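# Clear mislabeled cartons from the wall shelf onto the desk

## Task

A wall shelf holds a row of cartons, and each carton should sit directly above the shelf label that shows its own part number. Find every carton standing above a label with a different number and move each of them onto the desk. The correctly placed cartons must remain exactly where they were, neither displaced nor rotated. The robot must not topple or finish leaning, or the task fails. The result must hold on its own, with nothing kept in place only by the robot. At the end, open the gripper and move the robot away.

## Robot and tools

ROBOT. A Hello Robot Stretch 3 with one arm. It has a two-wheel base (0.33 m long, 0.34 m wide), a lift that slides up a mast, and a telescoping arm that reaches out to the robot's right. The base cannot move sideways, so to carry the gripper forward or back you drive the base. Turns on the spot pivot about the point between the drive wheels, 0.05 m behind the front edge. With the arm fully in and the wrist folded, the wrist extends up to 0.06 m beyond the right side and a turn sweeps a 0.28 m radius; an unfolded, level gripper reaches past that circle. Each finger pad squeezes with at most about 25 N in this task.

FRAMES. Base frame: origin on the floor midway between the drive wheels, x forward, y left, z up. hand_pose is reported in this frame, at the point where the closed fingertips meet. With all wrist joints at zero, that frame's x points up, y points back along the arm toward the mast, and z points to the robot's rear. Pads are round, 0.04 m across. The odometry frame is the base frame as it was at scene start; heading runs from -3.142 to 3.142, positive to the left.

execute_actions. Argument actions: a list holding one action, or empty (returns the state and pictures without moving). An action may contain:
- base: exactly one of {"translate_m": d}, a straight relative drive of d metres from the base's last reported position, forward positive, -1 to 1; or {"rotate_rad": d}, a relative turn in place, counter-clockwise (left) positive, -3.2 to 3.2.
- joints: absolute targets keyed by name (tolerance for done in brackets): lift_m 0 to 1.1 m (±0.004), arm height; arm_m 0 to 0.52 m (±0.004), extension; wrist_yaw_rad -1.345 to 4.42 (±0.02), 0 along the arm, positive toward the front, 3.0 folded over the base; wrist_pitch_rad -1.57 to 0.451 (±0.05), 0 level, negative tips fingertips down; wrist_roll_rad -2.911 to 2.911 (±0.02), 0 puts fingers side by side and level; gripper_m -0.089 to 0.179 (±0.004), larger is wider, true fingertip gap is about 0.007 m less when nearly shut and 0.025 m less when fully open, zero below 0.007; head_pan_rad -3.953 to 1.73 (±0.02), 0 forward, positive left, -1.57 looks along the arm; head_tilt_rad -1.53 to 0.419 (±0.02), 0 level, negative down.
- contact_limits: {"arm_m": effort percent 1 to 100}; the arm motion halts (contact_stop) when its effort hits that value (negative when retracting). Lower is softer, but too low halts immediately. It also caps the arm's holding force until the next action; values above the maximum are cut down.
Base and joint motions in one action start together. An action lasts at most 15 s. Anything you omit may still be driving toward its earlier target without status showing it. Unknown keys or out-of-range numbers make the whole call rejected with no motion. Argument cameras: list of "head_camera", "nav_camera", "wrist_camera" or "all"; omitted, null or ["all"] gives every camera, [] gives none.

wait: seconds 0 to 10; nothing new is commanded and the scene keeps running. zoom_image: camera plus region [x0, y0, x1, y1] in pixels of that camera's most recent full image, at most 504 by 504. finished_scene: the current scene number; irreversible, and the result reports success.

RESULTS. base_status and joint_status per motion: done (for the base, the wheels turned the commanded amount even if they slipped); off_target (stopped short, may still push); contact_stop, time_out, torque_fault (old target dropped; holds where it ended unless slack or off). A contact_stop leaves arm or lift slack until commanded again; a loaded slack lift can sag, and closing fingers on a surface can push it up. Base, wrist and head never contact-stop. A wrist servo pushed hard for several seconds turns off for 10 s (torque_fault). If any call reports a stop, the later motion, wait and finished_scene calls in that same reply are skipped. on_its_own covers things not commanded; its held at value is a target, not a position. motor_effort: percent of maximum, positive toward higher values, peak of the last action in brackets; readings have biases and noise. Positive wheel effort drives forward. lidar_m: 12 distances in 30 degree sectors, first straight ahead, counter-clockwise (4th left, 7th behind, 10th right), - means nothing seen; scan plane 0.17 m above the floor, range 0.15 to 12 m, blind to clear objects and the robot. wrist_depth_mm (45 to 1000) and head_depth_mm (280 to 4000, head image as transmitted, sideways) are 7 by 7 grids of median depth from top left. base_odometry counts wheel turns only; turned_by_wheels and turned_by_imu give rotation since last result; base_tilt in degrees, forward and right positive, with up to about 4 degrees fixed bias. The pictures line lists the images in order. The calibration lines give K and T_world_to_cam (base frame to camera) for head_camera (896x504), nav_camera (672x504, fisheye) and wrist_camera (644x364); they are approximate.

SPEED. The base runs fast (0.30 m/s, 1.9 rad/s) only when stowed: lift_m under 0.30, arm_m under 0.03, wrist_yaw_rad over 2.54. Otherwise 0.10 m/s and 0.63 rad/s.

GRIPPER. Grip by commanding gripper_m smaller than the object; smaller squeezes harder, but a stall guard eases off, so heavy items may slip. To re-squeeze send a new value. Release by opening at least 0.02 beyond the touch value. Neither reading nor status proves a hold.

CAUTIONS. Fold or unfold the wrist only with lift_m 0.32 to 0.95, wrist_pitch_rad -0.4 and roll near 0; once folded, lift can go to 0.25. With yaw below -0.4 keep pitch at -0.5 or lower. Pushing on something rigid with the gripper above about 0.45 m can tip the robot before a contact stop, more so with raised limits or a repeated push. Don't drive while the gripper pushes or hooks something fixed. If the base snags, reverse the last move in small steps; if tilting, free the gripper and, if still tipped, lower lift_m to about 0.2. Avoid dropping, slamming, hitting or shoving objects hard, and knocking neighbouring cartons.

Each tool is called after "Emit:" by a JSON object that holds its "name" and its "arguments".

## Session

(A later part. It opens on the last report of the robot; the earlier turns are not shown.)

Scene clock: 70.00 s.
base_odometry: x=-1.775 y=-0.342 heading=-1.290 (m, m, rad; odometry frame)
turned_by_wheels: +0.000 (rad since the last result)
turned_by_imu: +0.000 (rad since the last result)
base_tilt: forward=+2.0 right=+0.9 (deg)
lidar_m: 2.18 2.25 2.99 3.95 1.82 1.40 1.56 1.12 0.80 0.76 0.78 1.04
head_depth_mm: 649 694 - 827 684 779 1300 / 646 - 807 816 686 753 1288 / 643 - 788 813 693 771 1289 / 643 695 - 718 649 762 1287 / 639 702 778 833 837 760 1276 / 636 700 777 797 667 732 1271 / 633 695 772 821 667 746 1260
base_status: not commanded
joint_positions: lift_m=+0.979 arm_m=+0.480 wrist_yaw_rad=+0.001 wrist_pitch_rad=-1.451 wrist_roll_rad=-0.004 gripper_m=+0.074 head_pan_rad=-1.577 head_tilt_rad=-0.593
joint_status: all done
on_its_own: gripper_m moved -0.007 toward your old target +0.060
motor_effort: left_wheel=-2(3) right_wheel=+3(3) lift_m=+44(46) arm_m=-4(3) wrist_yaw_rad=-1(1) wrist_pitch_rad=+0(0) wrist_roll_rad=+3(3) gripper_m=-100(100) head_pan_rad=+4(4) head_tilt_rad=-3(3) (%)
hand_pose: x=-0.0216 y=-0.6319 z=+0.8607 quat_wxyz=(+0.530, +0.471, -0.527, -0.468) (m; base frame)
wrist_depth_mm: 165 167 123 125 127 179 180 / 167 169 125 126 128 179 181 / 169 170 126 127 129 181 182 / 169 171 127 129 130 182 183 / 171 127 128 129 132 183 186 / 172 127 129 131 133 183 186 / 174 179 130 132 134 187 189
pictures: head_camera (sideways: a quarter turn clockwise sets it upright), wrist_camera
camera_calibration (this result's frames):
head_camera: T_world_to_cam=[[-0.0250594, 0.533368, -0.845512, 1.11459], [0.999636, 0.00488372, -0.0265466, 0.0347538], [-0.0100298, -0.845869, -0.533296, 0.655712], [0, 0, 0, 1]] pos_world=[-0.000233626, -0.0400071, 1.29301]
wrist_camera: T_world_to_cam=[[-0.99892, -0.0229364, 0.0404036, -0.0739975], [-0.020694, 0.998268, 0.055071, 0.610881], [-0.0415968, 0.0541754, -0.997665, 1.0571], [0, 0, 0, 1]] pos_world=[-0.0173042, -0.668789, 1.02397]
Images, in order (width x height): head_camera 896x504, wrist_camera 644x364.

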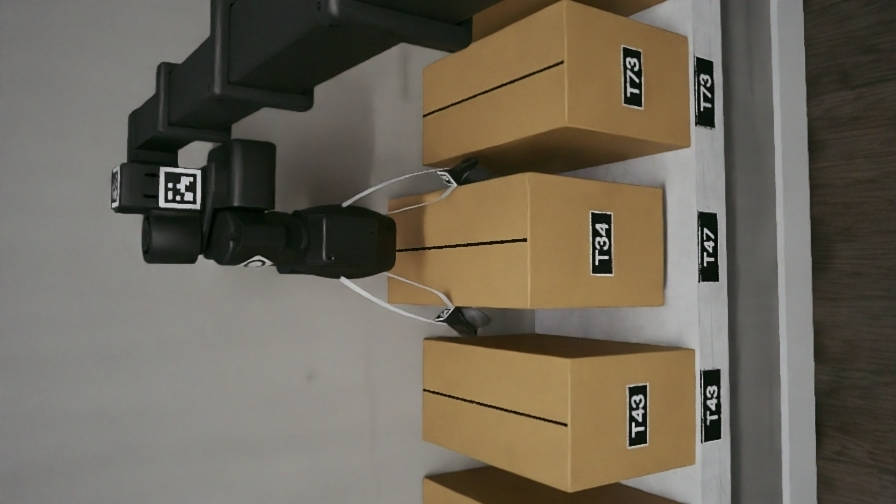

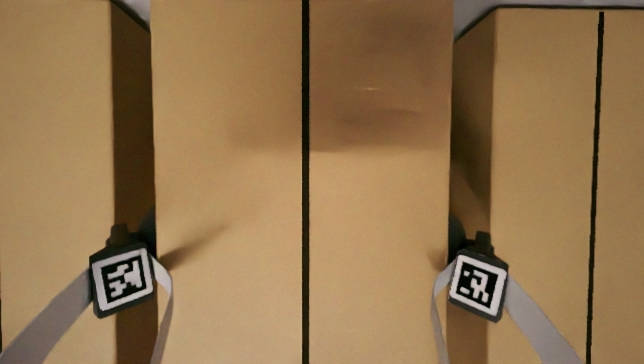

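Held. Retract and check the K label.

Emit:
{"name": "execute_actions", "arguments": {"actions": [{"joints":{"arm_m":0.1,"lift_m":1.0,"head_pan_rad":-2.15,"head_tilt_rad":-0.55}}], "cameras": ["head_camera","nav_camera"]}}

Scene clock: 76.30 s.
base_odometry: x=-1.775 y=-0.342 heading=-1.290 (m, m, rad; odometry frame)
turned_by_wheels: +0.000 (rad since the last result)
turned_by_imu: -0.001 (rad since the last result)
base_tilt: forward=+2.0 right=+0.9 (deg)
lidar_m: 2.18 2.24 2.98 3.94 1.81 1.41 1.56 1.12 0.80 0.76 0.78 1.05
head_depth_mm: 980 1101 1255 - - - - / 908 1012 1139 - - - 1269 / 848 939 1027 - - - 1324 / 792 871 949 - - 1414 1322 / 746 815 - - 796 1242 1317 / 704 763 - - - 751 390 / 666 722 - - - 714 373
base_status: not commanded
joint_positions: lift_m=+0.999 arm_m=+0.100 wrist_yaw_rad=+0.001 wrist_pitch_rad=-1.451 wrist_roll_rad=-0.004 gripper_m=+0.093 head_pan_rad=-2.143 head_tilt_rad=-0.556
joint_status: all done
on_its_own: gripper_m is held at +0.092, not at your +0.060, by its stall guard, which is still easing
motor_effort: left_wheel=-2(3) right_wheel=+3(3) lift_m=+44(47) arm_m=-3(4) wrist_yaw_rad=-1(0) wrist_pitch_rad=+0(0) wrist_roll_rad=+3(3) gripper_m=-62(91) head_pan_rad=-5(42) head_tilt_rad=+3(8) (%)
hand_pose: x=-0.0216 y=-0.2519 z=+0.8807 quat_wxyz=(+0.530, +0.471, -0.527, -0.468) (m; base frame)
wrist_depth_mm: 995 926 124 125 127 - - / - - 125 126 128 - - / - - 126 128 130 - - / - - 127 129 130 - - / - 127 128 130 131 - - / - 128 129 131 133 - - / - - 130 132 134 - -
pictures: head_camera (sideways: a quarter turn clockwise sets it upright), nav_camera (sideways: a quarter turn counterclockwise sets it upright)
camera_calibration (this result's frames):
head_camera: T_world_to_cam=[[0.248015, 0.437488, -0.864345, 1.13748], [0.845857, -0.532729, -0.0269312, 0.0361938], [-0.472244, -0.724433, -0.502177, 0.618043], [0, 0, 0, 1]] pos_world=[-0.0208591, -0.0306212, 1.29452]
nav_camera: T_world_to_cam=[[-0.239489, -0.435073, 0.867961, -1.08692], [-0.833174, 0.551067, 0.0463361, -0.00328203], [-0.498464, -0.712065, -0.494466, 0.608476], [0, 0, 0, 1]] pos_world=[0.0402628, -0.0378067, 1.24443]
Images, in order (width x height): head_camera 896x504, nav_camera 672x504.

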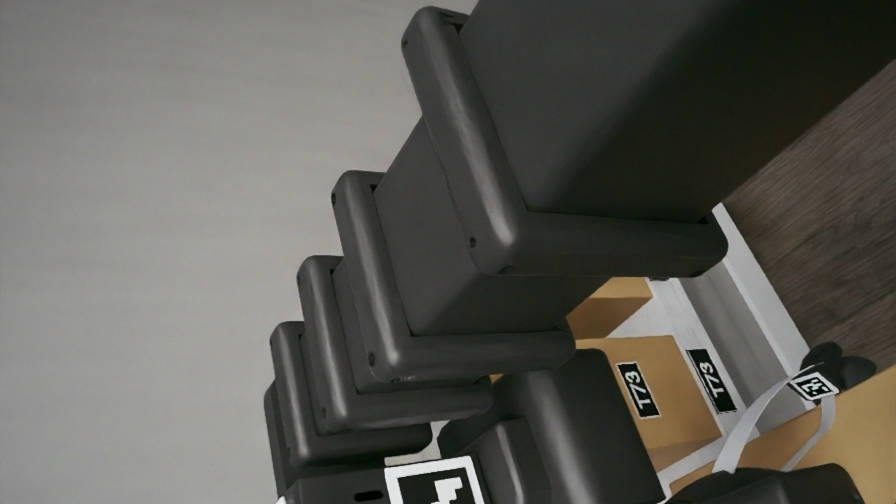

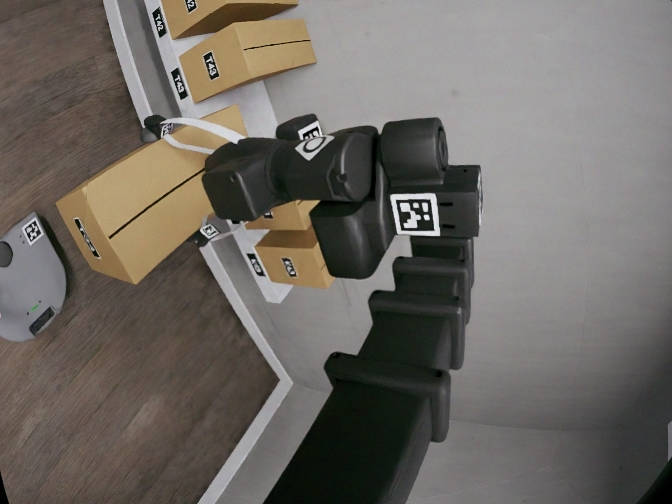

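Emit:
{"name": "execute_actions", "arguments": {"actions": [{"base":{"rotate_rad":1.39},"joints":{"lift_m":1.09,"head_pan_rad":-3.75,"head_tilt_rad":-0.55}}], "cameras": ["head_camera","nav_camera"]}}

Scene clock: 85.60 s.
base_odometry: x=-1.775 y=-0.342 heading=+0.100 (m, m, rad; odometry frame)
turned_by_wheels: +1.390 (rad since the last result)
turned_by_imu: +1.407 (rad since the last result)
base_tilt: forward=+2.0 right=+0.9 (deg)
lidar_m: 3.49 2.30 1.41 1.56 1.42 0.86 0.76 0.76 0.91 1.67 2.19 2.61
head_depth_mm: - - - 1912 1986 - - / - - - 1875 1906 1600 1356 / - - - 1537 1758 1581 1332 / - - - 1326 1508 1568 1319 / - - 1100 1174 927 1452 1312 / - - - 995 765 1296 1314 / - - - 843 749 765 1246
base_status: done
joint_positions: lift_m=+1.089 arm_m=+0.100 wrist_yaw_rad=+0.001 wrist_pitch_rad=-1.451 wrist_roll_rad=-0.004 gripper_m=+0.096 head_pan_rad=-3.743 head_tilt_rad=-0.556
joint_status: all done
on_its_own: gripper_m is held at +0.095, not at your +0.060, by its stall guard, which is not easing now
motor_effort: left_wheel=-3(8) right_wheel=+4(9) lift_m=+44(45) arm_m=-4(4) wrist_yaw_rad=-1(1) wrist_pitch_rad=+0(0) wrist_roll_rad=+3(3) gripper_m=-60(60) head_pan_rad=-5(47) head_tilt_rad=+3(5) (%)
hand_pose: x=-0.0216 y=-0.2519 z=+0.9707 quat_wxyz=(+0.530, +0.471, -0.527, -0.468) (m; base frame)
wrist_depth_mm: - - 124 125 127 - 469 / - - 124 126 129 - 482 / - - 126 128 129 - 474 / - - 127 129 130 - 494 / - 127 128 130 131 - 497 / - 128 130 131 133 - 519 / - - 130 132 134 - 524
pictures: head_camera (sideways: a quarter turn clockwise sets it upright), nav_camera (sideways: a quarter turn counterclockwise sets it upright)
camera_calibration (this result's frames):
head_camera: T_world_to_cam=[[0.430041, -0.260642, -0.864367, 1.1364], [-0.557163, -0.829966, -0.0269316, 0.0447529], [-0.710376, 0.493175, -0.502139, 0.619446], [0, 0, 0, 1]] pos_world=[-0.0237225, 0.0278406, 1.29452]
nav_camera: T_world_to_cam=[[-0.427875, 0.25205, 0.867983, -1.0858], [0.575124, 0.816753, 0.0463356, -0.011872], [-0.697249, 0.519023, -0.494428, 0.609639], [0, 0, 0, 1]] pos_world=[-0.0326886, -0.0330447, 1.24443]
Images, in order (width x height): head_camera 896x504, nav_camera 672x504.

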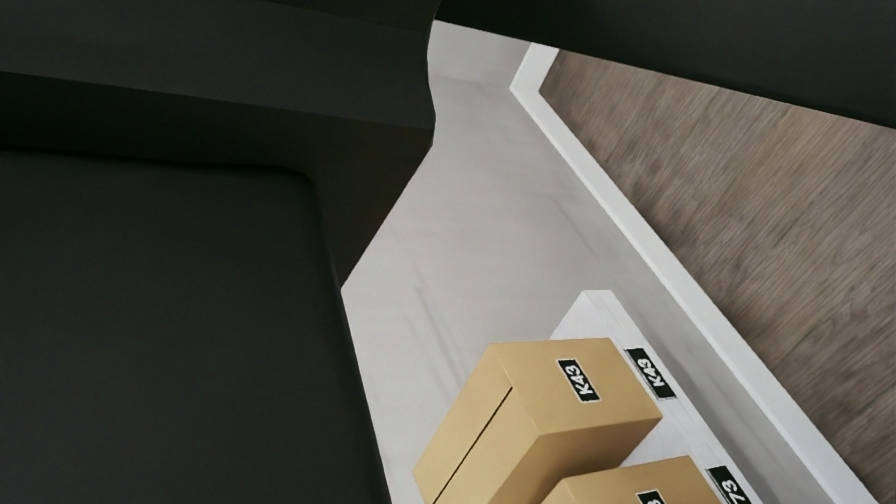

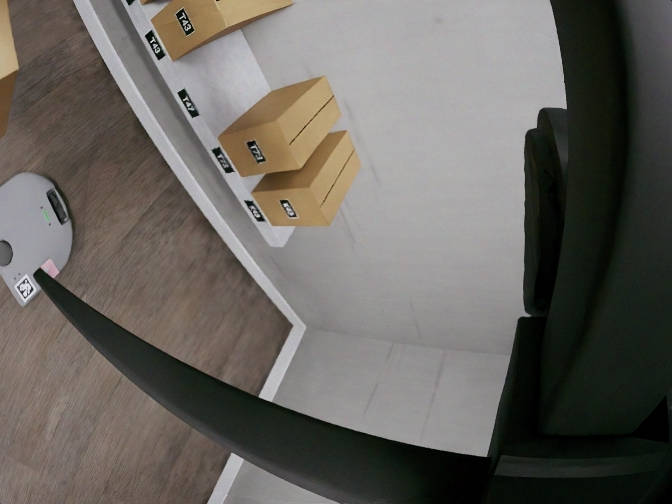

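Emit:
{"name": "zoom_image", "arguments": {"camera": "head_camera", "region": [540,330,700,420]}}

Emit:
{"name": "execute_actions", "arguments": {"actions": [{"base":{"translate_m":1.0},"joints":{"head_pan_rad":0,"head_tilt_rad":-0.4}}], "cameras": []}}

Emit:
{"name": "execute_actions", "arguments": {"actions": [{"base":{"translate_m":1.0}}], "cameras": ["head_camera","nav_camera"]}}

Region (540, 330, 700, 420) of head_camera's 896x504 image, scaled by 3.150, with more detail than that image has; it fills the top 284 rows of this view, and the rest is white.

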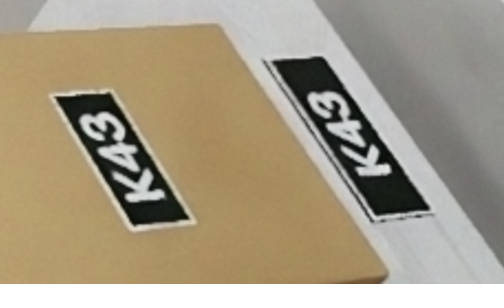

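Scene clock: 99.20 s.
base_odometry: x=-0.780 y=-0.243 heading=+0.100 (m, m, rad; odometry frame)
turned_by_wheels: +0.000 (rad since the last result)
turned_by_imu: +0.000 (rad since the last result)
base_tilt: forward=+2.0 right=+0.8 (deg)
lidar_m: 2.52 3.00 1.72 1.45 1.78 1.95 1.73 1.73 2.06 1.97 1.98 2.35
head_depth_mm: 2957 3120 3397 3469 2412 1832 1485 / 2889 3087 3223 3226 2358 1827 1484 / 2798 3013 3177 3355 2387 1830 1481 / 2766 2947 3082 3311 2369 1818 1472 / 2696 2900 3030 3240 2340 1806 1460 / 2636 2833 2920 3144 2344 1796 1459 / 2598 2772 2893 3064 2354 1784 1449
base_status: done
joint_positions: lift_m=+1.089 arm_m=+0.100 wrist_yaw_rad=+0.001 wrist_pitch_rad=-1.451 wrist_roll_rad=-0.004 gripper_m=+0.096 head_pan_rad=-0.007 head_tilt_rad=-0.408
joint_status: all done
on_its_own: gripper_m is held at +0.095, not at your +0.060, by its stall guard, which is not easing now
motor_effort: left_wheel=-3(5) right_wheel=+4(8) lift_m=+44(44) arm_m=-4(4) wrist_yaw_rad=-1(1) wrist_pitch_rad=+0(0) wrist_roll_rad=+3(3) gripper_m=-60(60) head_pan_rad=+3(45) head_tilt_rad=+4(15) (%)
hand_pose: x=-0.0216 y=-0.2519 z=+0.9707 quat_wxyz=(+0.530, +0.471, -0.527, -0.468) (m; base frame)
wrist_depth_mm: - - 123 125 128 - - / - - 124 127 128 - - / - - 126 128 130 - - / - - 127 129 130 - - / - 127 128 130 132 - - / - 128 129 131 133 - - / - - 130 132 134 - -
pictures: none
No camera images: the call's "cameras" was empty. Leave "cameras" out to get every camera's image.

Scene clock: 110.43 s.
base_odometry: x=+0.215 y=-0.143 heading=+0.099 (m, m, rad; odometry frame)
turned_by_wheels: +0.000 (rad since the last result)
turned_by_imu: +0.001 (rad since the last result)
base_tilt: forward=+1.9 right=+0.8 (deg)
lidar_m: 2.04 1.56 2.23 1.61 1.99 1.97 2.70 2.71 1.97 1.76 1.77 1.85
head_depth_mm: 1958 2103 2255 1750 2202 1839 1494 / 1900 2068 2184 1721 2333 1825 1473 / 1894 2009 2155 1714 2387 1812 1467 / 1849 1962 2102 1587 2351 1828 1467 / 1802 1926 2053 1566 2320 1805 1466 / 1770 1881 1995 1558 2260 1800 1448 / 1730 1856 1960 1462 2253 1793 1450
base_status: done
joint_positions: lift_m=+1.089 arm_m=+0.100 wrist_yaw_rad=+0.001 wrist_pitch_rad=-1.451 wrist_roll_rad=-0.004 gripper_m=+0.096 head_pan_rad=-0.007 head_tilt_rad=-0.408
joint_status: not commanded
on_its_own: gripper_m is held at +0.095, not at your +0.060, by its stall guard, which is not easing now
motor_effort: left_wheel=-3(5) right_wheel=+4(8) lift_m=+44(44) arm_m=-3(4) wrist_yaw_rad=-1(1) wrist_pitch_rad=+0(0) wrist_roll_rad=+3(4) gripper_m=-60(61) head_pan_rad=+4(4) head_tilt_rad=+4(4) (%)
hand_pose: x=-0.0216 y=-0.2519 z=+0.9707 quat_wxyz=(+0.530, +0.471, -0.527, -0.468) (m; base frame)
wrist_depth_mm: - - 124 125 127 - - / - - 124 126 129 - - / - - 125 128 129 - - / - - 127 129 131 - - / - 127 128 130 132 - - / - 128 129 131 133 - - / - - 130 132 134 - -
pictures: head_camera (sideways: a quarter turn clockwise sets it upright), nav_camera (sideways: a quarter turn counterclockwise sets it upright)
camera_calibration (this result's frames):
head_camera: T_world_to_cam=[[-0.36927, -0.0257078, -0.928966, 1.22555], [0.00116165, 0.999604, -0.0281243, 0.0429052], [0.929321, -0.0114646, -0.369094, 0.436318], [0, 0, 0, 1]] pos_world=[0.0470286, -0.00637987, 1.30074]
nav_camera: T_world_to_cam=[[0.362205, 0.0316184, 0.931562, -1.17357], [-0.0260592, -0.99869, 0.044029, -0.00521058], [0.931734, -0.0402233, -0.360907, 0.425955], [0, 0, 0, 1]] pos_world=[0.0280591, 0.0490358, 1.24721]
Images, in order (width x height): head_camera 896x504, nav_camera 672x504.

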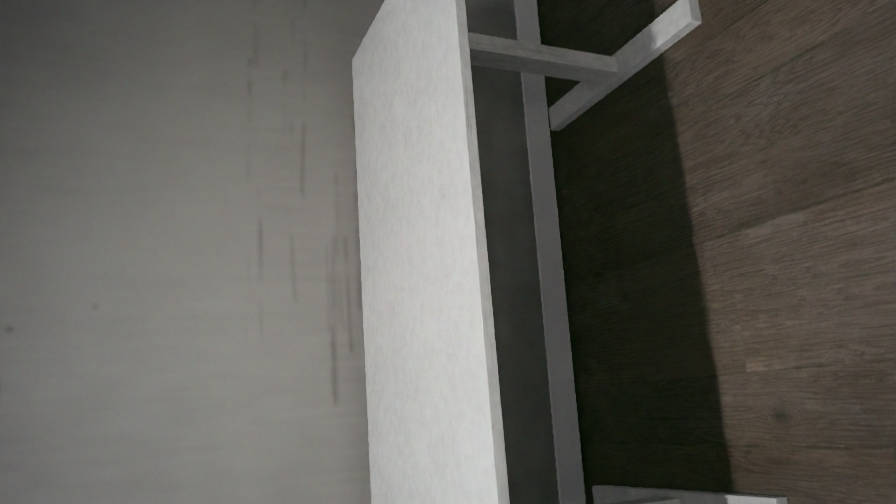

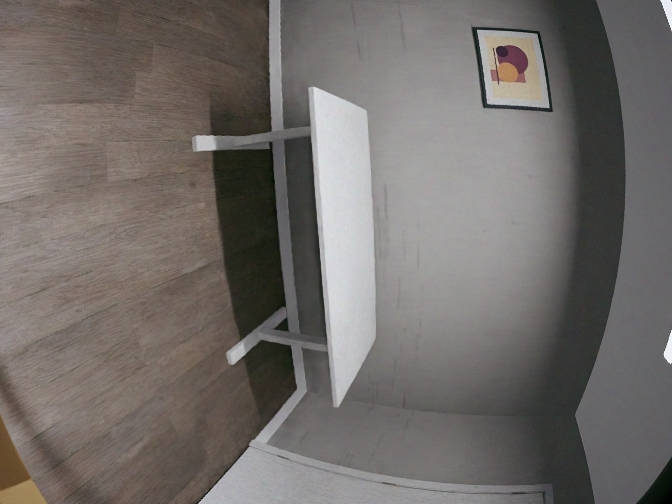

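Emit:
{"name": "execute_actions", "arguments": {"actions": [{"base":{"translate_m":0.93}}], "cameras": ["nav_camera"]}}

Emit:
{"name": "execute_actions", "arguments": {"actions": [{"base":{"rotate_rad":1.715},"joints":{"head_pan_rad":-1.57,"head_tilt_rad":-0.8}}], "cameras": ["head_camera","nav_camera"]}}

Scene clock: 125.60 s.
base_odometry: x=+1.141 y=-0.051 heading=+0.099 (m, m, rad; odometry frame)
turned_by_wheels: +0.000 (rad since the last result)
turned_by_imu: +0.000 (rad since the last result)
base_tilt: forward=+1.9 right=+0.9 (deg)
lidar_m: 1.14 0.80 0.77 2.17 1.99 2.31 3.58 2.89 1.76 1.55 1.55 1.02
head_depth_mm: 1064 1144 1236 1324 1060 813 658 / 1036 1117 1202 1282 1059 809 654 / 1018 1091 1171 1268 1049 805 655 / 994 1065 1148 1247 1041 804 651 / 981 1043 1122 1207 1035 800 648 / 957 1022 1096 1182 1033 795 646 / 937 1000 1072 1151 1030 795 643
base_status: done
joint_positions: lift_m=+1.089 arm_m=+0.100 wrist_yaw_rad=+0.001 wrist_pitch_rad=-1.451 wrist_roll_rad=-0.004 gripper_m=+0.096 head_pan_rad=-0.007 head_tilt_rad=-0.408
joint_status: not commanded
on_its_own: gripper_m is held at +0.095, not at your +0.060, by its stall guard, which is not easing now
motor_effort: left_wheel=-3(5) right_wheel=+4(8) lift_m=+44(44) arm_m=-3(4) wrist_yaw_rad=-1(1) wrist_pitch_rad=+0(0) wrist_roll_rad=+3(3) gripper_m=-61(60) head_pan_rad=+4(4) head_tilt_rad=+3(4) (%)
hand_pose: x=-0.0216 y=-0.2519 z=+0.9707 quat_wxyz=(+0.530, +0.471, -0.527, -0.468) (m; base frame)
wrist_depth_mm: - - 124 125 127 - - / - - 125 126 128 - - / - - 126 127 129 - - / - - 127 129 131 - - / - 127 128 130 132 - - / - 128 129 131 133 - - / - - 130 132 134 - -
pictures: nav_camera (sideways: a quarter turn counterclockwise sets it upright)
camera_calibration (this result's frames):
nav_camera: T_world_to_cam=[[0.362198, 0.0316224, 0.931564, -1.17357], [-0.0260485, -0.998691, 0.0440289, -0.00521048], [0.931737, -0.0402131, -0.3609, 0.425947], [0, 0, 0, 1]] pos_world=[0.028059, 0.0490361, 1.24721]
Images, in order (width x height): nav_camera 672x504.

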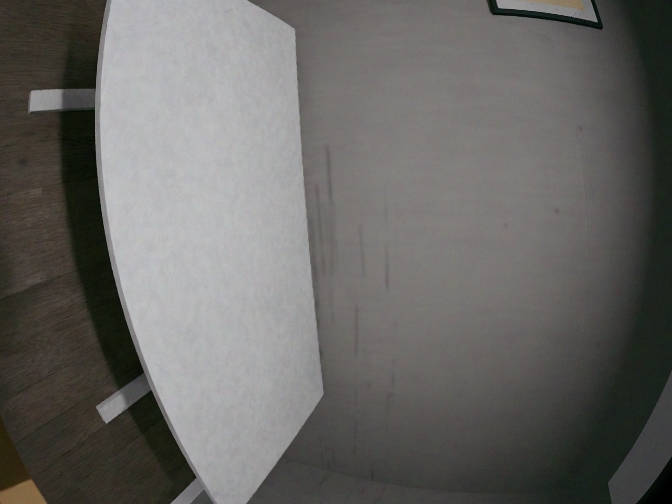

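Scene clock: 129.30 s.
base_odometry: x=+1.141 y=-0.051 heading=+1.814 (m, m, rad; odometry frame)
turned_by_wheels: +1.715 (rad since the last result)
turned_by_imu: +1.737 (rad since the last result)
base_tilt: forward=+1.9 right=+0.9 (deg)
lidar_m: 2.17 2.00 2.73 3.58 2.38 1.67 1.55 1.03 1.02 1.14 0.78 1.52
head_depth_mm: - 1202 991 809 671 1305 1169 / - - 987 789 337 296 319 / - - - 373 337 295 326 / 1018 1118 - 376 336 297 324 / 1013 1133 979 415 334 302 332 / 1013 1125 970 797 663 621 1186 / 1006 1121 971 795 674 619 1179
base_status: done
joint_positions: lift_m=+1.089 arm_m=+0.100 wrist_yaw_rad=+0.001 wrist_pitch_rad=-1.451 wrist_roll_rad=-0.004 gripper_m=+0.096 head_pan_rad=-1.563 head_tilt_rad=-0.790
joint_status: all done
on_its_own: gripper_m is held at +0.095, not at your +0.060, by its stall guard, which is not easing now
motor_effort: left_wheel=-3(10) right_wheel=+3(9) lift_m=+44(44) arm_m=-3(3) wrist_yaw_rad=-1(1) wrist_pitch_rad=+0(0) wrist_roll_rad=+4(3) gripper_m=-61(60) head_pan_rad=-5(50) head_tilt_rad=-4(25) (%)
hand_pose: x=-0.0216 y=-0.2519 z=+0.9707 quat_wxyz=(+0.530, +0.471, -0.527, -0.468) (m; base frame)
wrist_depth_mm: 390 397 124 125 127 420 425 / 397 398 125 126 128 420 426 / 398 402 126 127 129 429 436 / - - 127 129 131 - - / - 127 128 130 132 - - / - 128 129 131 133 - - / - - 130 132 134 - -
pictures: head_camera (sideways: a quarter turn clockwise sets it upright), nav_camera (sideways: a quarter turn counterclockwise sets it upright)
camera_calibration (this result's frames):
head_camera: T_world_to_cam=[[-0.0336918, 0.688169, -0.724768, 0.957241], [0.999432, 0.0237932, -0.0238682, 0.0312617], [0.000819141, -0.72516, -0.68858, 0.857651], [0, 0, 0, 1]] pos_world=[0.00030468, -0.0375527, 1.28508]
nav_camera: T_world_to_cam=[[0.0395078, -0.682494, 0.729823, -0.908539], [-0.99883, -0.00659642, 0.0479014, -0.004295], [-0.0278782, -0.730862, -0.681956, 0.849517], [0, 0, 0, 1]] pos_world=[0.0552874, 0.000779245, 1.24261]
Images, in order (width x height): head_camera 896x504, nav_camera 672x504.

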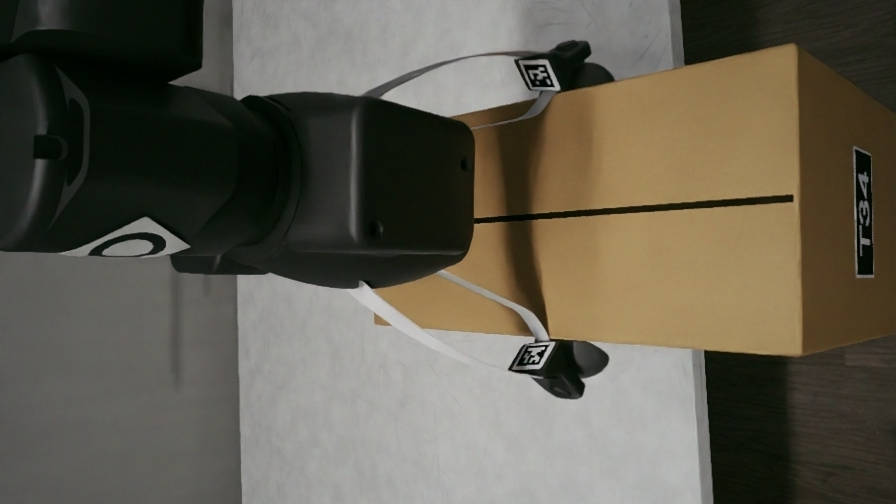

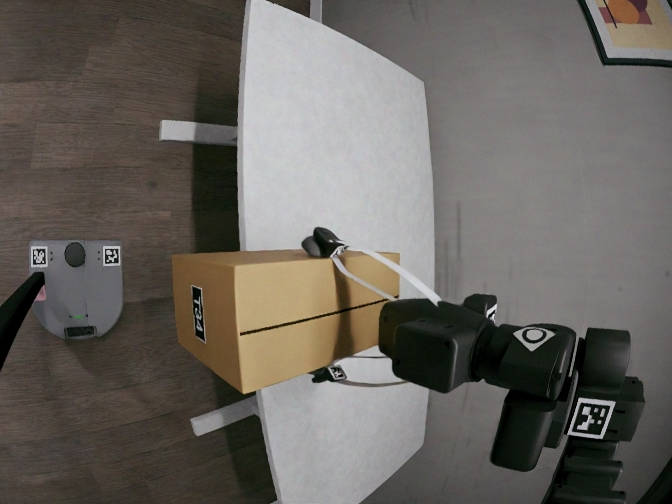

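Emit:
{"name": "execute_actions", "arguments": {"actions": [{"joints":{"arm_m":0.45}}], "cameras": []}}

Emit:
{"name": "execute_actions", "arguments": {"actions": [{"joints":{"lift_m":1.01}}], "cameras": ["head_camera"]}}

Emit:
{"name": "execute_actions", "arguments": {"actions": [{"joints":{"lift_m":0.995}}], "cameras": ["head_camera"]}}

Scene clock: 136.17 s.
base_odometry: x=+1.141 y=-0.051 heading=+1.814 (m, m, rad; odometry frame)
turned_by_wheels: +0.000 (rad since the last result)
turned_by_imu: -0.001 (rad since the last result)
base_tilt: forward=+1.9 right=+0.9 (deg)
lidar_m: 2.18 1.99 2.73 3.58 2.38 1.66 1.55 1.03 1.01 1.14 0.78 1.52
head_depth_mm: 1038 1154 994 808 685 1303 1194 / 1028 1146 986 808 684 1280 1192 / 1037 626 540 745 680 1277 1192 / 1017 622 537 633 680 1266 1184 / 1017 1120 947 780 674 1275 1187 / 1009 1124 973 796 675 619 1182 / 1006 1121 968 793 672 619 1175
base_status: not commanded
joint_positions: lift_m=+1.089 arm_m=+0.450 wrist_yaw_rad=+0.001 wrist_pitch_rad=-1.451 wrist_roll_rad=-0.004 gripper_m=+0.096 head_pan_rad=-1.563 head_tilt_rad=-0.790
joint_status: all done
on_its_own: gripper_m is held at +0.095, not at your +0.060, by its stall guard, which is not easing now
motor_effort: left_wheel=-2(3) right_wheel=+3(3) lift_m=+45(44) arm_m=+4(4) wrist_yaw_rad=-1(1) wrist_pitch_rad=+0(0) wrist_roll_rad=+3(3) gripper_m=-59(59) head_pan_rad=-4(5) head_tilt_rad=-4(5) (%)
hand_pose: x=-0.0216 y=-0.6012 z=+0.9707 quat_wxyz=(+0.530, +0.471, -0.527, -0.468) (m; base frame)
wrist_depth_mm: 393 391 123 125 127 418 426 / 397 399 124 126 128 420 429 / 398 400 125 127 129 423 431 / 403 405 127 129 131 431 437 / 399 127 128 130 131 432 440 / 404 128 129 131 133 439 442 / 411 418 130 132 134 438 451
pictures: none
No camera images: the call's "cameras" was empty. Leave "cameras" out to get every camera's image.

Scene clock: 137.73 s.
base_odometry: x=+1.141 y=-0.051 heading=+1.814 (m, m, rad; odometry frame)
turned_by_wheels: +0.000 (rad since the last result)
turned_by_imu: +0.000 (rad since the last result)
base_tilt: forward=+2.0 right=+0.8 (deg)
lidar_m: 2.18 1.99 2.73 3.58 2.38 1.66 1.55 1.03 1.02 1.14 0.77 1.52
head_depth_mm: 1070 1156 992 812 684 1305 1196 / 1047 1149 989 809 685 1278 1187 / 1063 1125 625 649 681 1278 1188 / 1021 916 623 629 679 1276 1185 / 1012 1128 942 779 677 1271 1184 / 1010 1127 974 797 676 621 1179 / 1003 1116 968 794 673 618 1180
base_status: not commanded
joint_positions: lift_m=+1.011 arm_m=+0.450 wrist_yaw_rad=+0.001 wrist_pitch_rad=-1.451 wrist_roll_rad=-0.004 gripper_m=+0.096 head_pan_rad=-1.563 head_tilt_rad=-0.790
joint_status: all done
on_its_own: gripper_m is held at +0.095, not at your +0.060, by its stall guard, which is not easing now
motor_effort: left_wheel=-2(2) right_wheel=+3(3) lift_m=+16(40) arm_m=+3(3) wrist_yaw_rad=-1(1) wrist_pitch_rad=+1(0) wrist_roll_rad=+4(3) gripper_m=-60(61) head_pan_rad=-5(4) head_tilt_rad=-4(4) (%)
hand_pose: x=-0.0216 y=-0.6012 z=+0.8920 quat_wxyz=(+0.530, +0.471, -0.527, -0.468) (m; base frame)
wrist_depth_mm: 317 317 124 125 127 338 342 / 318 325 125 126 128 342 346 / 319 325 126 127 130 342 346 / 325 326 127 129 130 349 352 / 326 127 128 130 132 350 353 / 329 128 130 131 132 355 359 / 333 334 130 132 134 353 360
pictures: head_camera (sideways: a quarter turn clockwise sets it upright)
camera_calibration (this result's frames):
head_camera: T_world_to_cam=[[-0.0335785, 0.688354, -0.724597, 0.957017], [0.999436, 0.0236325, -0.0238643, 0.0312565], [0.000696993, -0.72499, -0.68876, 0.857886], [0, 0, 0, 1]] pos_world=[0.00029839, -0.0375475, 1.28507]
Images, in order (width x height): head_camera 896x504.

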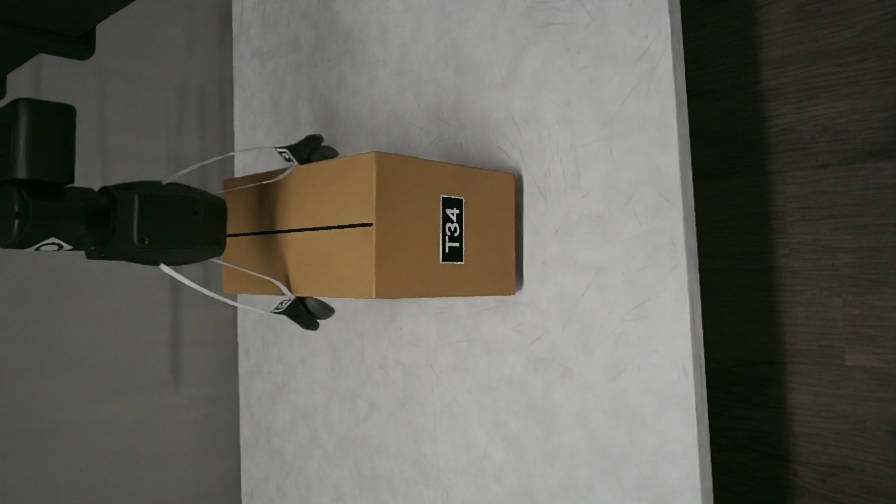

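Scene clock: 138.57 s.
base_odometry: x=+1.141 y=-0.051 heading=+1.814 (m, m, rad; odometry frame)
turned_by_wheels: +0.000 (rad since the last result)
turned_by_imu: +0.000 (rad since the last result)
base_tilt: forward=+1.9 right=+1.0 (deg)
lidar_m: 2.18 1.99 2.72 3.59 2.37 1.66 1.55 1.03 1.02 1.14 0.78 1.52
head_depth_mm: - 1169 992 810 684 1310 1197 / 1062 1149 987 806 684 1280 1187 / - 1139 661 650 680 1271 1194 / 1020 1119 646 629 679 1272 1187 / 1016 1126 961 777 677 1264 1187 / 1007 1124 973 799 674 620 1181 / 1005 1118 970 794 673 619 1182
base_status: not commanded
joint_positions: lift_m=+0.996 arm_m=+0.450 wrist_yaw_rad=+0.001 wrist_pitch_rad=-1.451 wrist_roll_rad=-0.004 gripper_m=+0.096 head_pan_rad=-1.563 head_tilt_rad=-0.790
joint_status: all done
on_its_own: gripper_m is held at +0.095, not at your +0.060, by its stall guard, which is not easing now
motor_effort: left_wheel=-3(3) right_wheel=+3(3) lift_m=+17(17) arm_m=+4(4) wrist_yaw_rad=-1(1) wrist_pitch_rad=+0(0) wrist_roll_rad=+3(4) gripper_m=-61(60) head_pan_rad=-4(4) head_tilt_rad=-5(5) (%)
hand_pose: x=-0.0216 y=-0.6012 z=+0.8770 quat_wxyz=(+0.530, +0.471, -0.527, -0.468) (m; base frame)
wrist_depth_mm: 298 303 124 125 127 322 328 / 303 310 125 126 128 324 331 / 308 308 126 128 129 328 332 / 307 312 127 128 131 331 336 / 309 127 127 130 132 335 338 / 313 128 129 131 132 339 339 / 314 318 131 132 134 341 345
pictures: head_camera (sideways: a quarter turn clockwise sets it upright)
camera_calibration (this result's frames):
head_camera: T_world_to_cam=[[-0.0335785, 0.688354, -0.724597, 0.957017], [0.999436, 0.0236327, -0.0238643, 0.0312565], [0.000697079, -0.724989, -0.68876, 0.857886], [0, 0, 0, 1]] pos_world=[0.000298395, -0.0375475, 1.28507]
Images, in order (width x height): head_camera 896x504.

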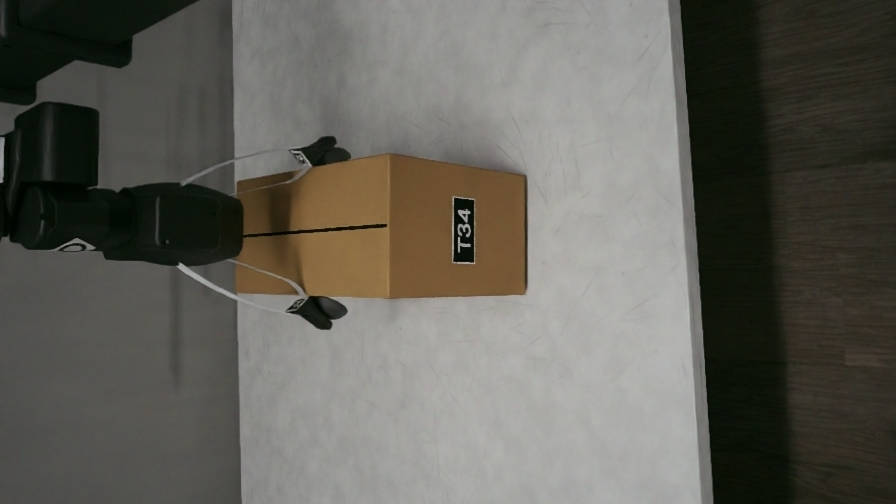

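Emit:
{"name": "execute_actions", "arguments": {"actions": [{"joints":{"lift_m":0.988}}], "cameras": []}}

Emit:
{"name": "execute_actions", "arguments": {"actions": [{"joints":{"lift_m":0.981}}], "cameras": ["head_camera"]}}

Scene clock: 141.47 s.
base_odometry: x=+1.141 y=-0.051 heading=+1.814 (m, m, rad; odometry frame)
turned_by_wheels: +0.000 (rad since the last result)
turned_by_imu: -0.001 (rad since the last result)
base_tilt: forward=+1.9 right=+0.9 (deg)
lidar_m: 2.18 1.99 2.72 3.58 2.38 1.66 1.55 1.03 1.02 1.14 0.78 1.52
head_depth_mm: - 1182 993 810 686 1306 1191 / 1068 1150 990 806 683 1282 1188 / - 1146 663 648 681 1279 1185 / 1019 1131 660 630 678 1271 1189 / 1014 1131 961 779 677 1275 1186 / 1009 1122 970 797 675 620 1178 / 1003 1122 971 795 672 619 1178
base_status: not commanded
joint_positions: lift_m=+0.989 arm_m=+0.450 wrist_yaw_rad=+0.001 wrist_pitch_rad=-1.451 wrist_roll_rad=-0.004 gripper_m=+0.096 head_pan_rad=-1.563 head_tilt_rad=-0.790
joint_status: all done
on_its_own: gripper_m is held at +0.095, not at your +0.060, by its stall guard, which is not easing now
motor_effort: left_wheel=-3(3) right_wheel=+3(3) lift_m=+16(16) arm_m=+4(5) wrist_yaw_rad=-1(1) wrist_pitch_rad=+0(0) wrist_roll_rad=+3(3) gripper_m=-60(61) head_pan_rad=-4(4) head_tilt_rad=-5(4) (%)
hand_pose: x=-0.0216 y=-0.6012 z=+0.8700 quat_wxyz=(+0.530, +0.471, -0.527, -0.468) (m; base frame)
wrist_depth_mm: 296 298 123 125 127 315 322 / 299 299 125 126 128 318 326 / 300 304 126 128 129 321 326 / 304 306 127 128 130 326 327 / 304 127 128 130 131 326 331 / 306 128 129 131 133 330 334 / 309 313 130 132 134 330 337
pictures: none
No camera images: the call's "cameras" was empty. Leave "cameras" out to get every camera's image.

Scene clock: 142.10 s.
base_odometry: x=+1.141 y=-0.051 heading=+1.814 (m, m, rad; odometry frame)
turned_by_wheels: +0.000 (rad since the last result)
turned_by_imu: +0.000 (rad since the last result)
base_tilt: forward=+1.9 right=+0.9 (deg)
lidar_m: 2.18 1.99 2.72 3.59 2.38 1.66 1.55 1.03 1.02 1.14 0.78 1.52
head_depth_mm: - 1184 992 809 682 1304 1194 / 1067 1148 987 810 682 1277 1190 / - 1146 690 647 682 1283 1190 / 1018 1127 667 631 680 1270 1181 / 1016 1128 974 781 678 1264 1182 / 1011 1128 973 797 676 622 1188 / 1007 1121 967 795 673 619 1175
base_status: not commanded
joint_positions: lift_m=+0.982 arm_m=+0.450 wrist_yaw_rad=+0.001 wrist_pitch_rad=-1.452 wrist_roll_rad=-0.004 gripper_m=+0.096 head_pan_rad=-1.563 head_tilt_rad=-0.790
joint_status: lift_m contact_stop (moved -0.006 of -0.008)
on_its_own: gripper_m is held at +0.095, not at your +0.060, by its stall guard, which is not easing now; lift_m is slack since a contact_stop, until your next command for it
motor_effort: left_wheel=-1(3) right_wheel=+2(3) lift_m=+29(29) arm_m=+4(4) wrist_yaw_rad=-1(1) wrist_pitch_rad=+0(1) wrist_roll_rad=+4(3) gripper_m=-62(61) head_pan_rad=-4(3) head_tilt_rad=-5(4) (%)
hand_pose: x=-0.0216 y=-0.6011 z=+0.8638 quat_wxyz=(+0.530, +0.471, -0.527, -0.469) (m; base frame)
wrist_depth_mm: 293 293 124 125 127 311 316 / 294 296 125 126 128 315 317 / 298 298 126 127 129 315 319 / 299 303 126 128 130 320 323 / 299 127 127 129 131 319 326 / 302 127 128 130 132 325 332 / 306 310 129 131 133 326 329
pictures: head_camera (sideways: a quarter turn clockwise sets it upright)
camera_calibration (this result's frames):
head_camera: T_world_to_cam=[[-0.0335786, 0.688361, -0.724591, 0.95701], [0.999436, 0.0236329, -0.0238641, 0.0312563], [0.000697033, -0.724983, -0.688766, 0.857894], [0, 0, 0, 1]] pos_world=[0.000298394, -0.0375474, 1.28507]
Images, in order (width x height): head_camera 896x504.

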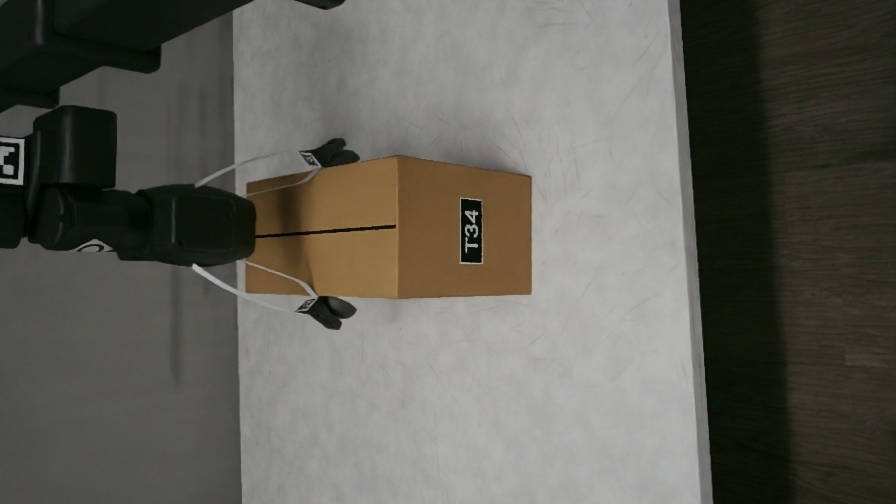

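Emit:
{"name": "execute_actions", "arguments": {"actions": [{"joints":{"lift_m":0.987,"gripper_m":0.15}}], "cameras": []}}

Emit:
{"name": "execute_actions", "arguments": {"actions": [{"joints":{"lift_m":1.06,"gripper_m":0.152}}], "cameras": []}}

Emit:
{"name": "execute_actions", "arguments": {"actions": [{"joints":{"arm_m":0.0}}], "cameras": ["nav_camera"]}}

Emit:
{"name": "finished_scene", "arguments": {"scene": 2}}

Scene clock: 147.77 s.
base_odometry: x=+1.141 y=-0.051 heading=+1.814 (m, m, rad; odometry frame)
turned_by_wheels: +0.000 (rad since the last result)
turned_by_imu: -0.001 (rad since the last result)
base_tilt: forward=+1.9 right=+0.9 (deg)
lidar_m: 2.18 2.00 2.72 3.57 2.37 1.66 1.55 1.03 1.02 1.14 0.78 1.52
head_depth_mm: - 1173 992 810 687 1307 1192 / 1067 1151 993 810 684 1278 1190 / - 1140 667 649 680 1272 1189 / 1020 1127 665 630 679 1275 1183 / 1014 1131 959 780 676 1275 1184 / 1013 1122 970 798 675 622 1181 / 1004 1118 969 794 672 619 1175
base_status: not commanded
joint_positions: lift_m=+0.986 arm_m=+0.450 wrist_yaw_rad=+0.001 wrist_pitch_rad=-1.452 wrist_roll_rad=-0.004 gripper_m=+0.142 head_pan_rad=-1.563 head_tilt_rad=-0.790
joint_status: gripper_m off_target (ended at +0.142, target +0.150); the others done
motor_effort: left_wheel=-2(2) right_wheel=+2(2) lift_m=+44(45) arm_m=+3(4) wrist_yaw_rad=-1(0) wrist_pitch_rad=+0(1) wrist_roll_rad=+3(3) gripper_m=+99(100) head_pan_rad=-5(5) head_tilt_rad=-5(5) (%)
hand_pose: x=-0.0216 y=-0.6011 z=+0.8678 quat_wxyz=(+0.530, +0.471, -0.527, -0.468) (m; base frame)
wrist_depth_mm: 295 295 125 127 129 314 316 / 297 298 127 128 130 316 321 / 297 300 128 129 131 320 323 / 300 302 129 130 132 321 327 / 302 129 130 131 133 328 329 / 305 129 130 132 134 327 332 / 305 309 131 133 135 331 336
pictures: none
No camera images: the call's "cameras" was empty. Leave "cameras" out to get every camera's image.

Scene clock: 149.27 s.
base_odometry: x=+1.141 y=-0.051 heading=+1.814 (m, m, rad; odometry frame)
turned_by_wheels: +0.000 (rad since the last result)
turned_by_imu: +0.000 (rad since the last result)
base_tilt: forward=+2.0 right=+0.9 (deg)
lidar_m: 2.17 1.99 2.72 3.58 2.38 1.66 1.55 1.03 1.02 1.14 0.78 1.52
head_depth_mm: 1033 1158 993 809 685 1306 1195 / 1031 1147 987 806 684 1280 1190 / 1011 1145 691 650 680 1276 1191 / 1001 1150 665 630 680 1270 1185 / 1014 1129 947 779 676 1265 1186 / 1009 1123 973 798 674 621 1178 / 1005 1119 969 792 673 619 1176
base_status: not commanded
joint_positions: lift_m=+1.059 arm_m=+0.450 wrist_yaw_rad=+0.001 wrist_pitch_rad=-1.452 wrist_roll_rad=-0.004 gripper_m=+0.152 head_pan_rad=-1.563 head_tilt_rad=-0.790
joint_status: all done
motor_effort: left_wheel=-2(2) right_wheel=+2(2) lift_m=+43(43) arm_m=+4(3) wrist_yaw_rad=-1(1) wrist_pitch_rad=+0(0) wrist_roll_rad=+3(3) gripper_m=+1(100) head_pan_rad=-4(3) head_tilt_rad=-4(5) (%)
hand_pose: x=-0.0216 y=-0.6011 z=+0.9408 quat_wxyz=(+0.530, +0.471, -0.527, -0.468) (m; base frame)
wrist_depth_mm: 364 369 370 374 385 387 395 / 366 373 198 200 386 395 399 / 369 372 200 203 390 395 402 / 375 379 202 204 392 399 401 / 376 378 203 206 395 402 407 / 374 383 204 207 399 - 413 / 381 383 207 209 401 404 415
pictures: none
No camera images: the call's "cameras" was empty. Leave "cameras" out to get every camera's image.

Scene clock: 153.77 s.
base_odometry: x=+1.141 y=-0.051 heading=+1.814 (m, m, rad; odometry frame)
turned_by_wheels: +0.000 (rad since the last result)
turned_by_imu: -0.001 (rad since the last result)
base_tilt: forward=+2.1 right=+0.7 (deg)
lidar_m: 2.18 1.99 2.72 3.58 2.39 1.66 1.55 1.03 1.02 1.14 0.78 1.52
head_depth_mm: - - - - - 1307 1152 / - - - - - - 1152 / - - - - - - 1136 / 1015 1134 667 - - - 1157 / 1015 1129 977 777 676 1293 1185 / 1010 1127 973 798 675 608 1155 / 1005 1121 970 793 673 619 1174
base_status: not commanded
joint_positions: lift_m=+1.059 arm_m=+0.000 wrist_yaw_rad=+0.001 wrist_pitch_rad=-1.452 wrist_roll_rad=-0.004 gripper_m=+0.152 head_pan_rad=-1.563 head_tilt_rad=-0.790
joint_status: all done
motor_effort: left_wheel=-2(2) right_wheel=+2(3) lift_m=+43(43) arm_m=-3(3) wrist_yaw_rad=-1(1) wrist_pitch_rad=+0(1) wrist_roll_rad=+3(3) gripper_m=+2(0) head_pan_rad=-4(4) head_tilt_rad=-4(4) (%)
hand_pose: x=-0.0216 y=-0.1518 z=+0.9408 quat_wxyz=(+0.530, +0.471, -0.527, -0.468) (m; base frame)
wrist_depth_mm: 363 372 375 378 385 389 397 / - - - - - - - / - - - - - - - / - - - - - - - / - - - - - - - / - - - - - - - / - - - - - - -
pictures: nav_camera (sideways: a quarter turn counterclockwise sets it upright)
camera_calibration (this result's frames):
nav_camera: T_world_to_cam=[[0.0393956, -0.682688, 0.729647, -0.908309], [-0.998831, -0.00644252, 0.0479017, -0.00429537], [-0.0280012, -0.730682, -0.682144, 0.849763], [0, 0, 0, 1]] pos_world=[0.0552874, 0.000786309, 1.24261]
Images, in order (width x height): nav_camera 672x504.

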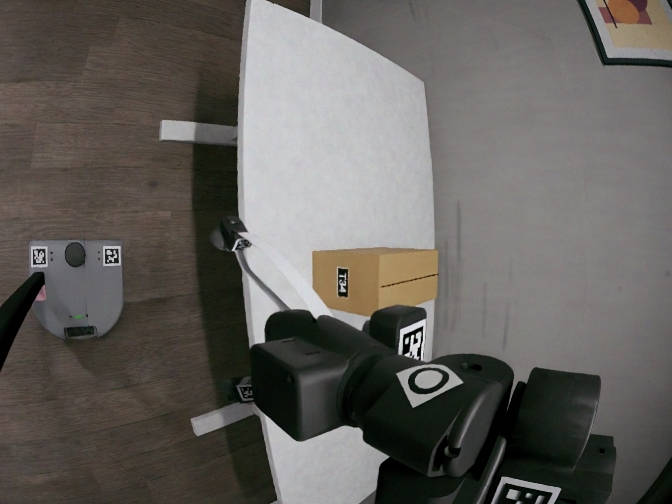

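The scene is finished: the task was done.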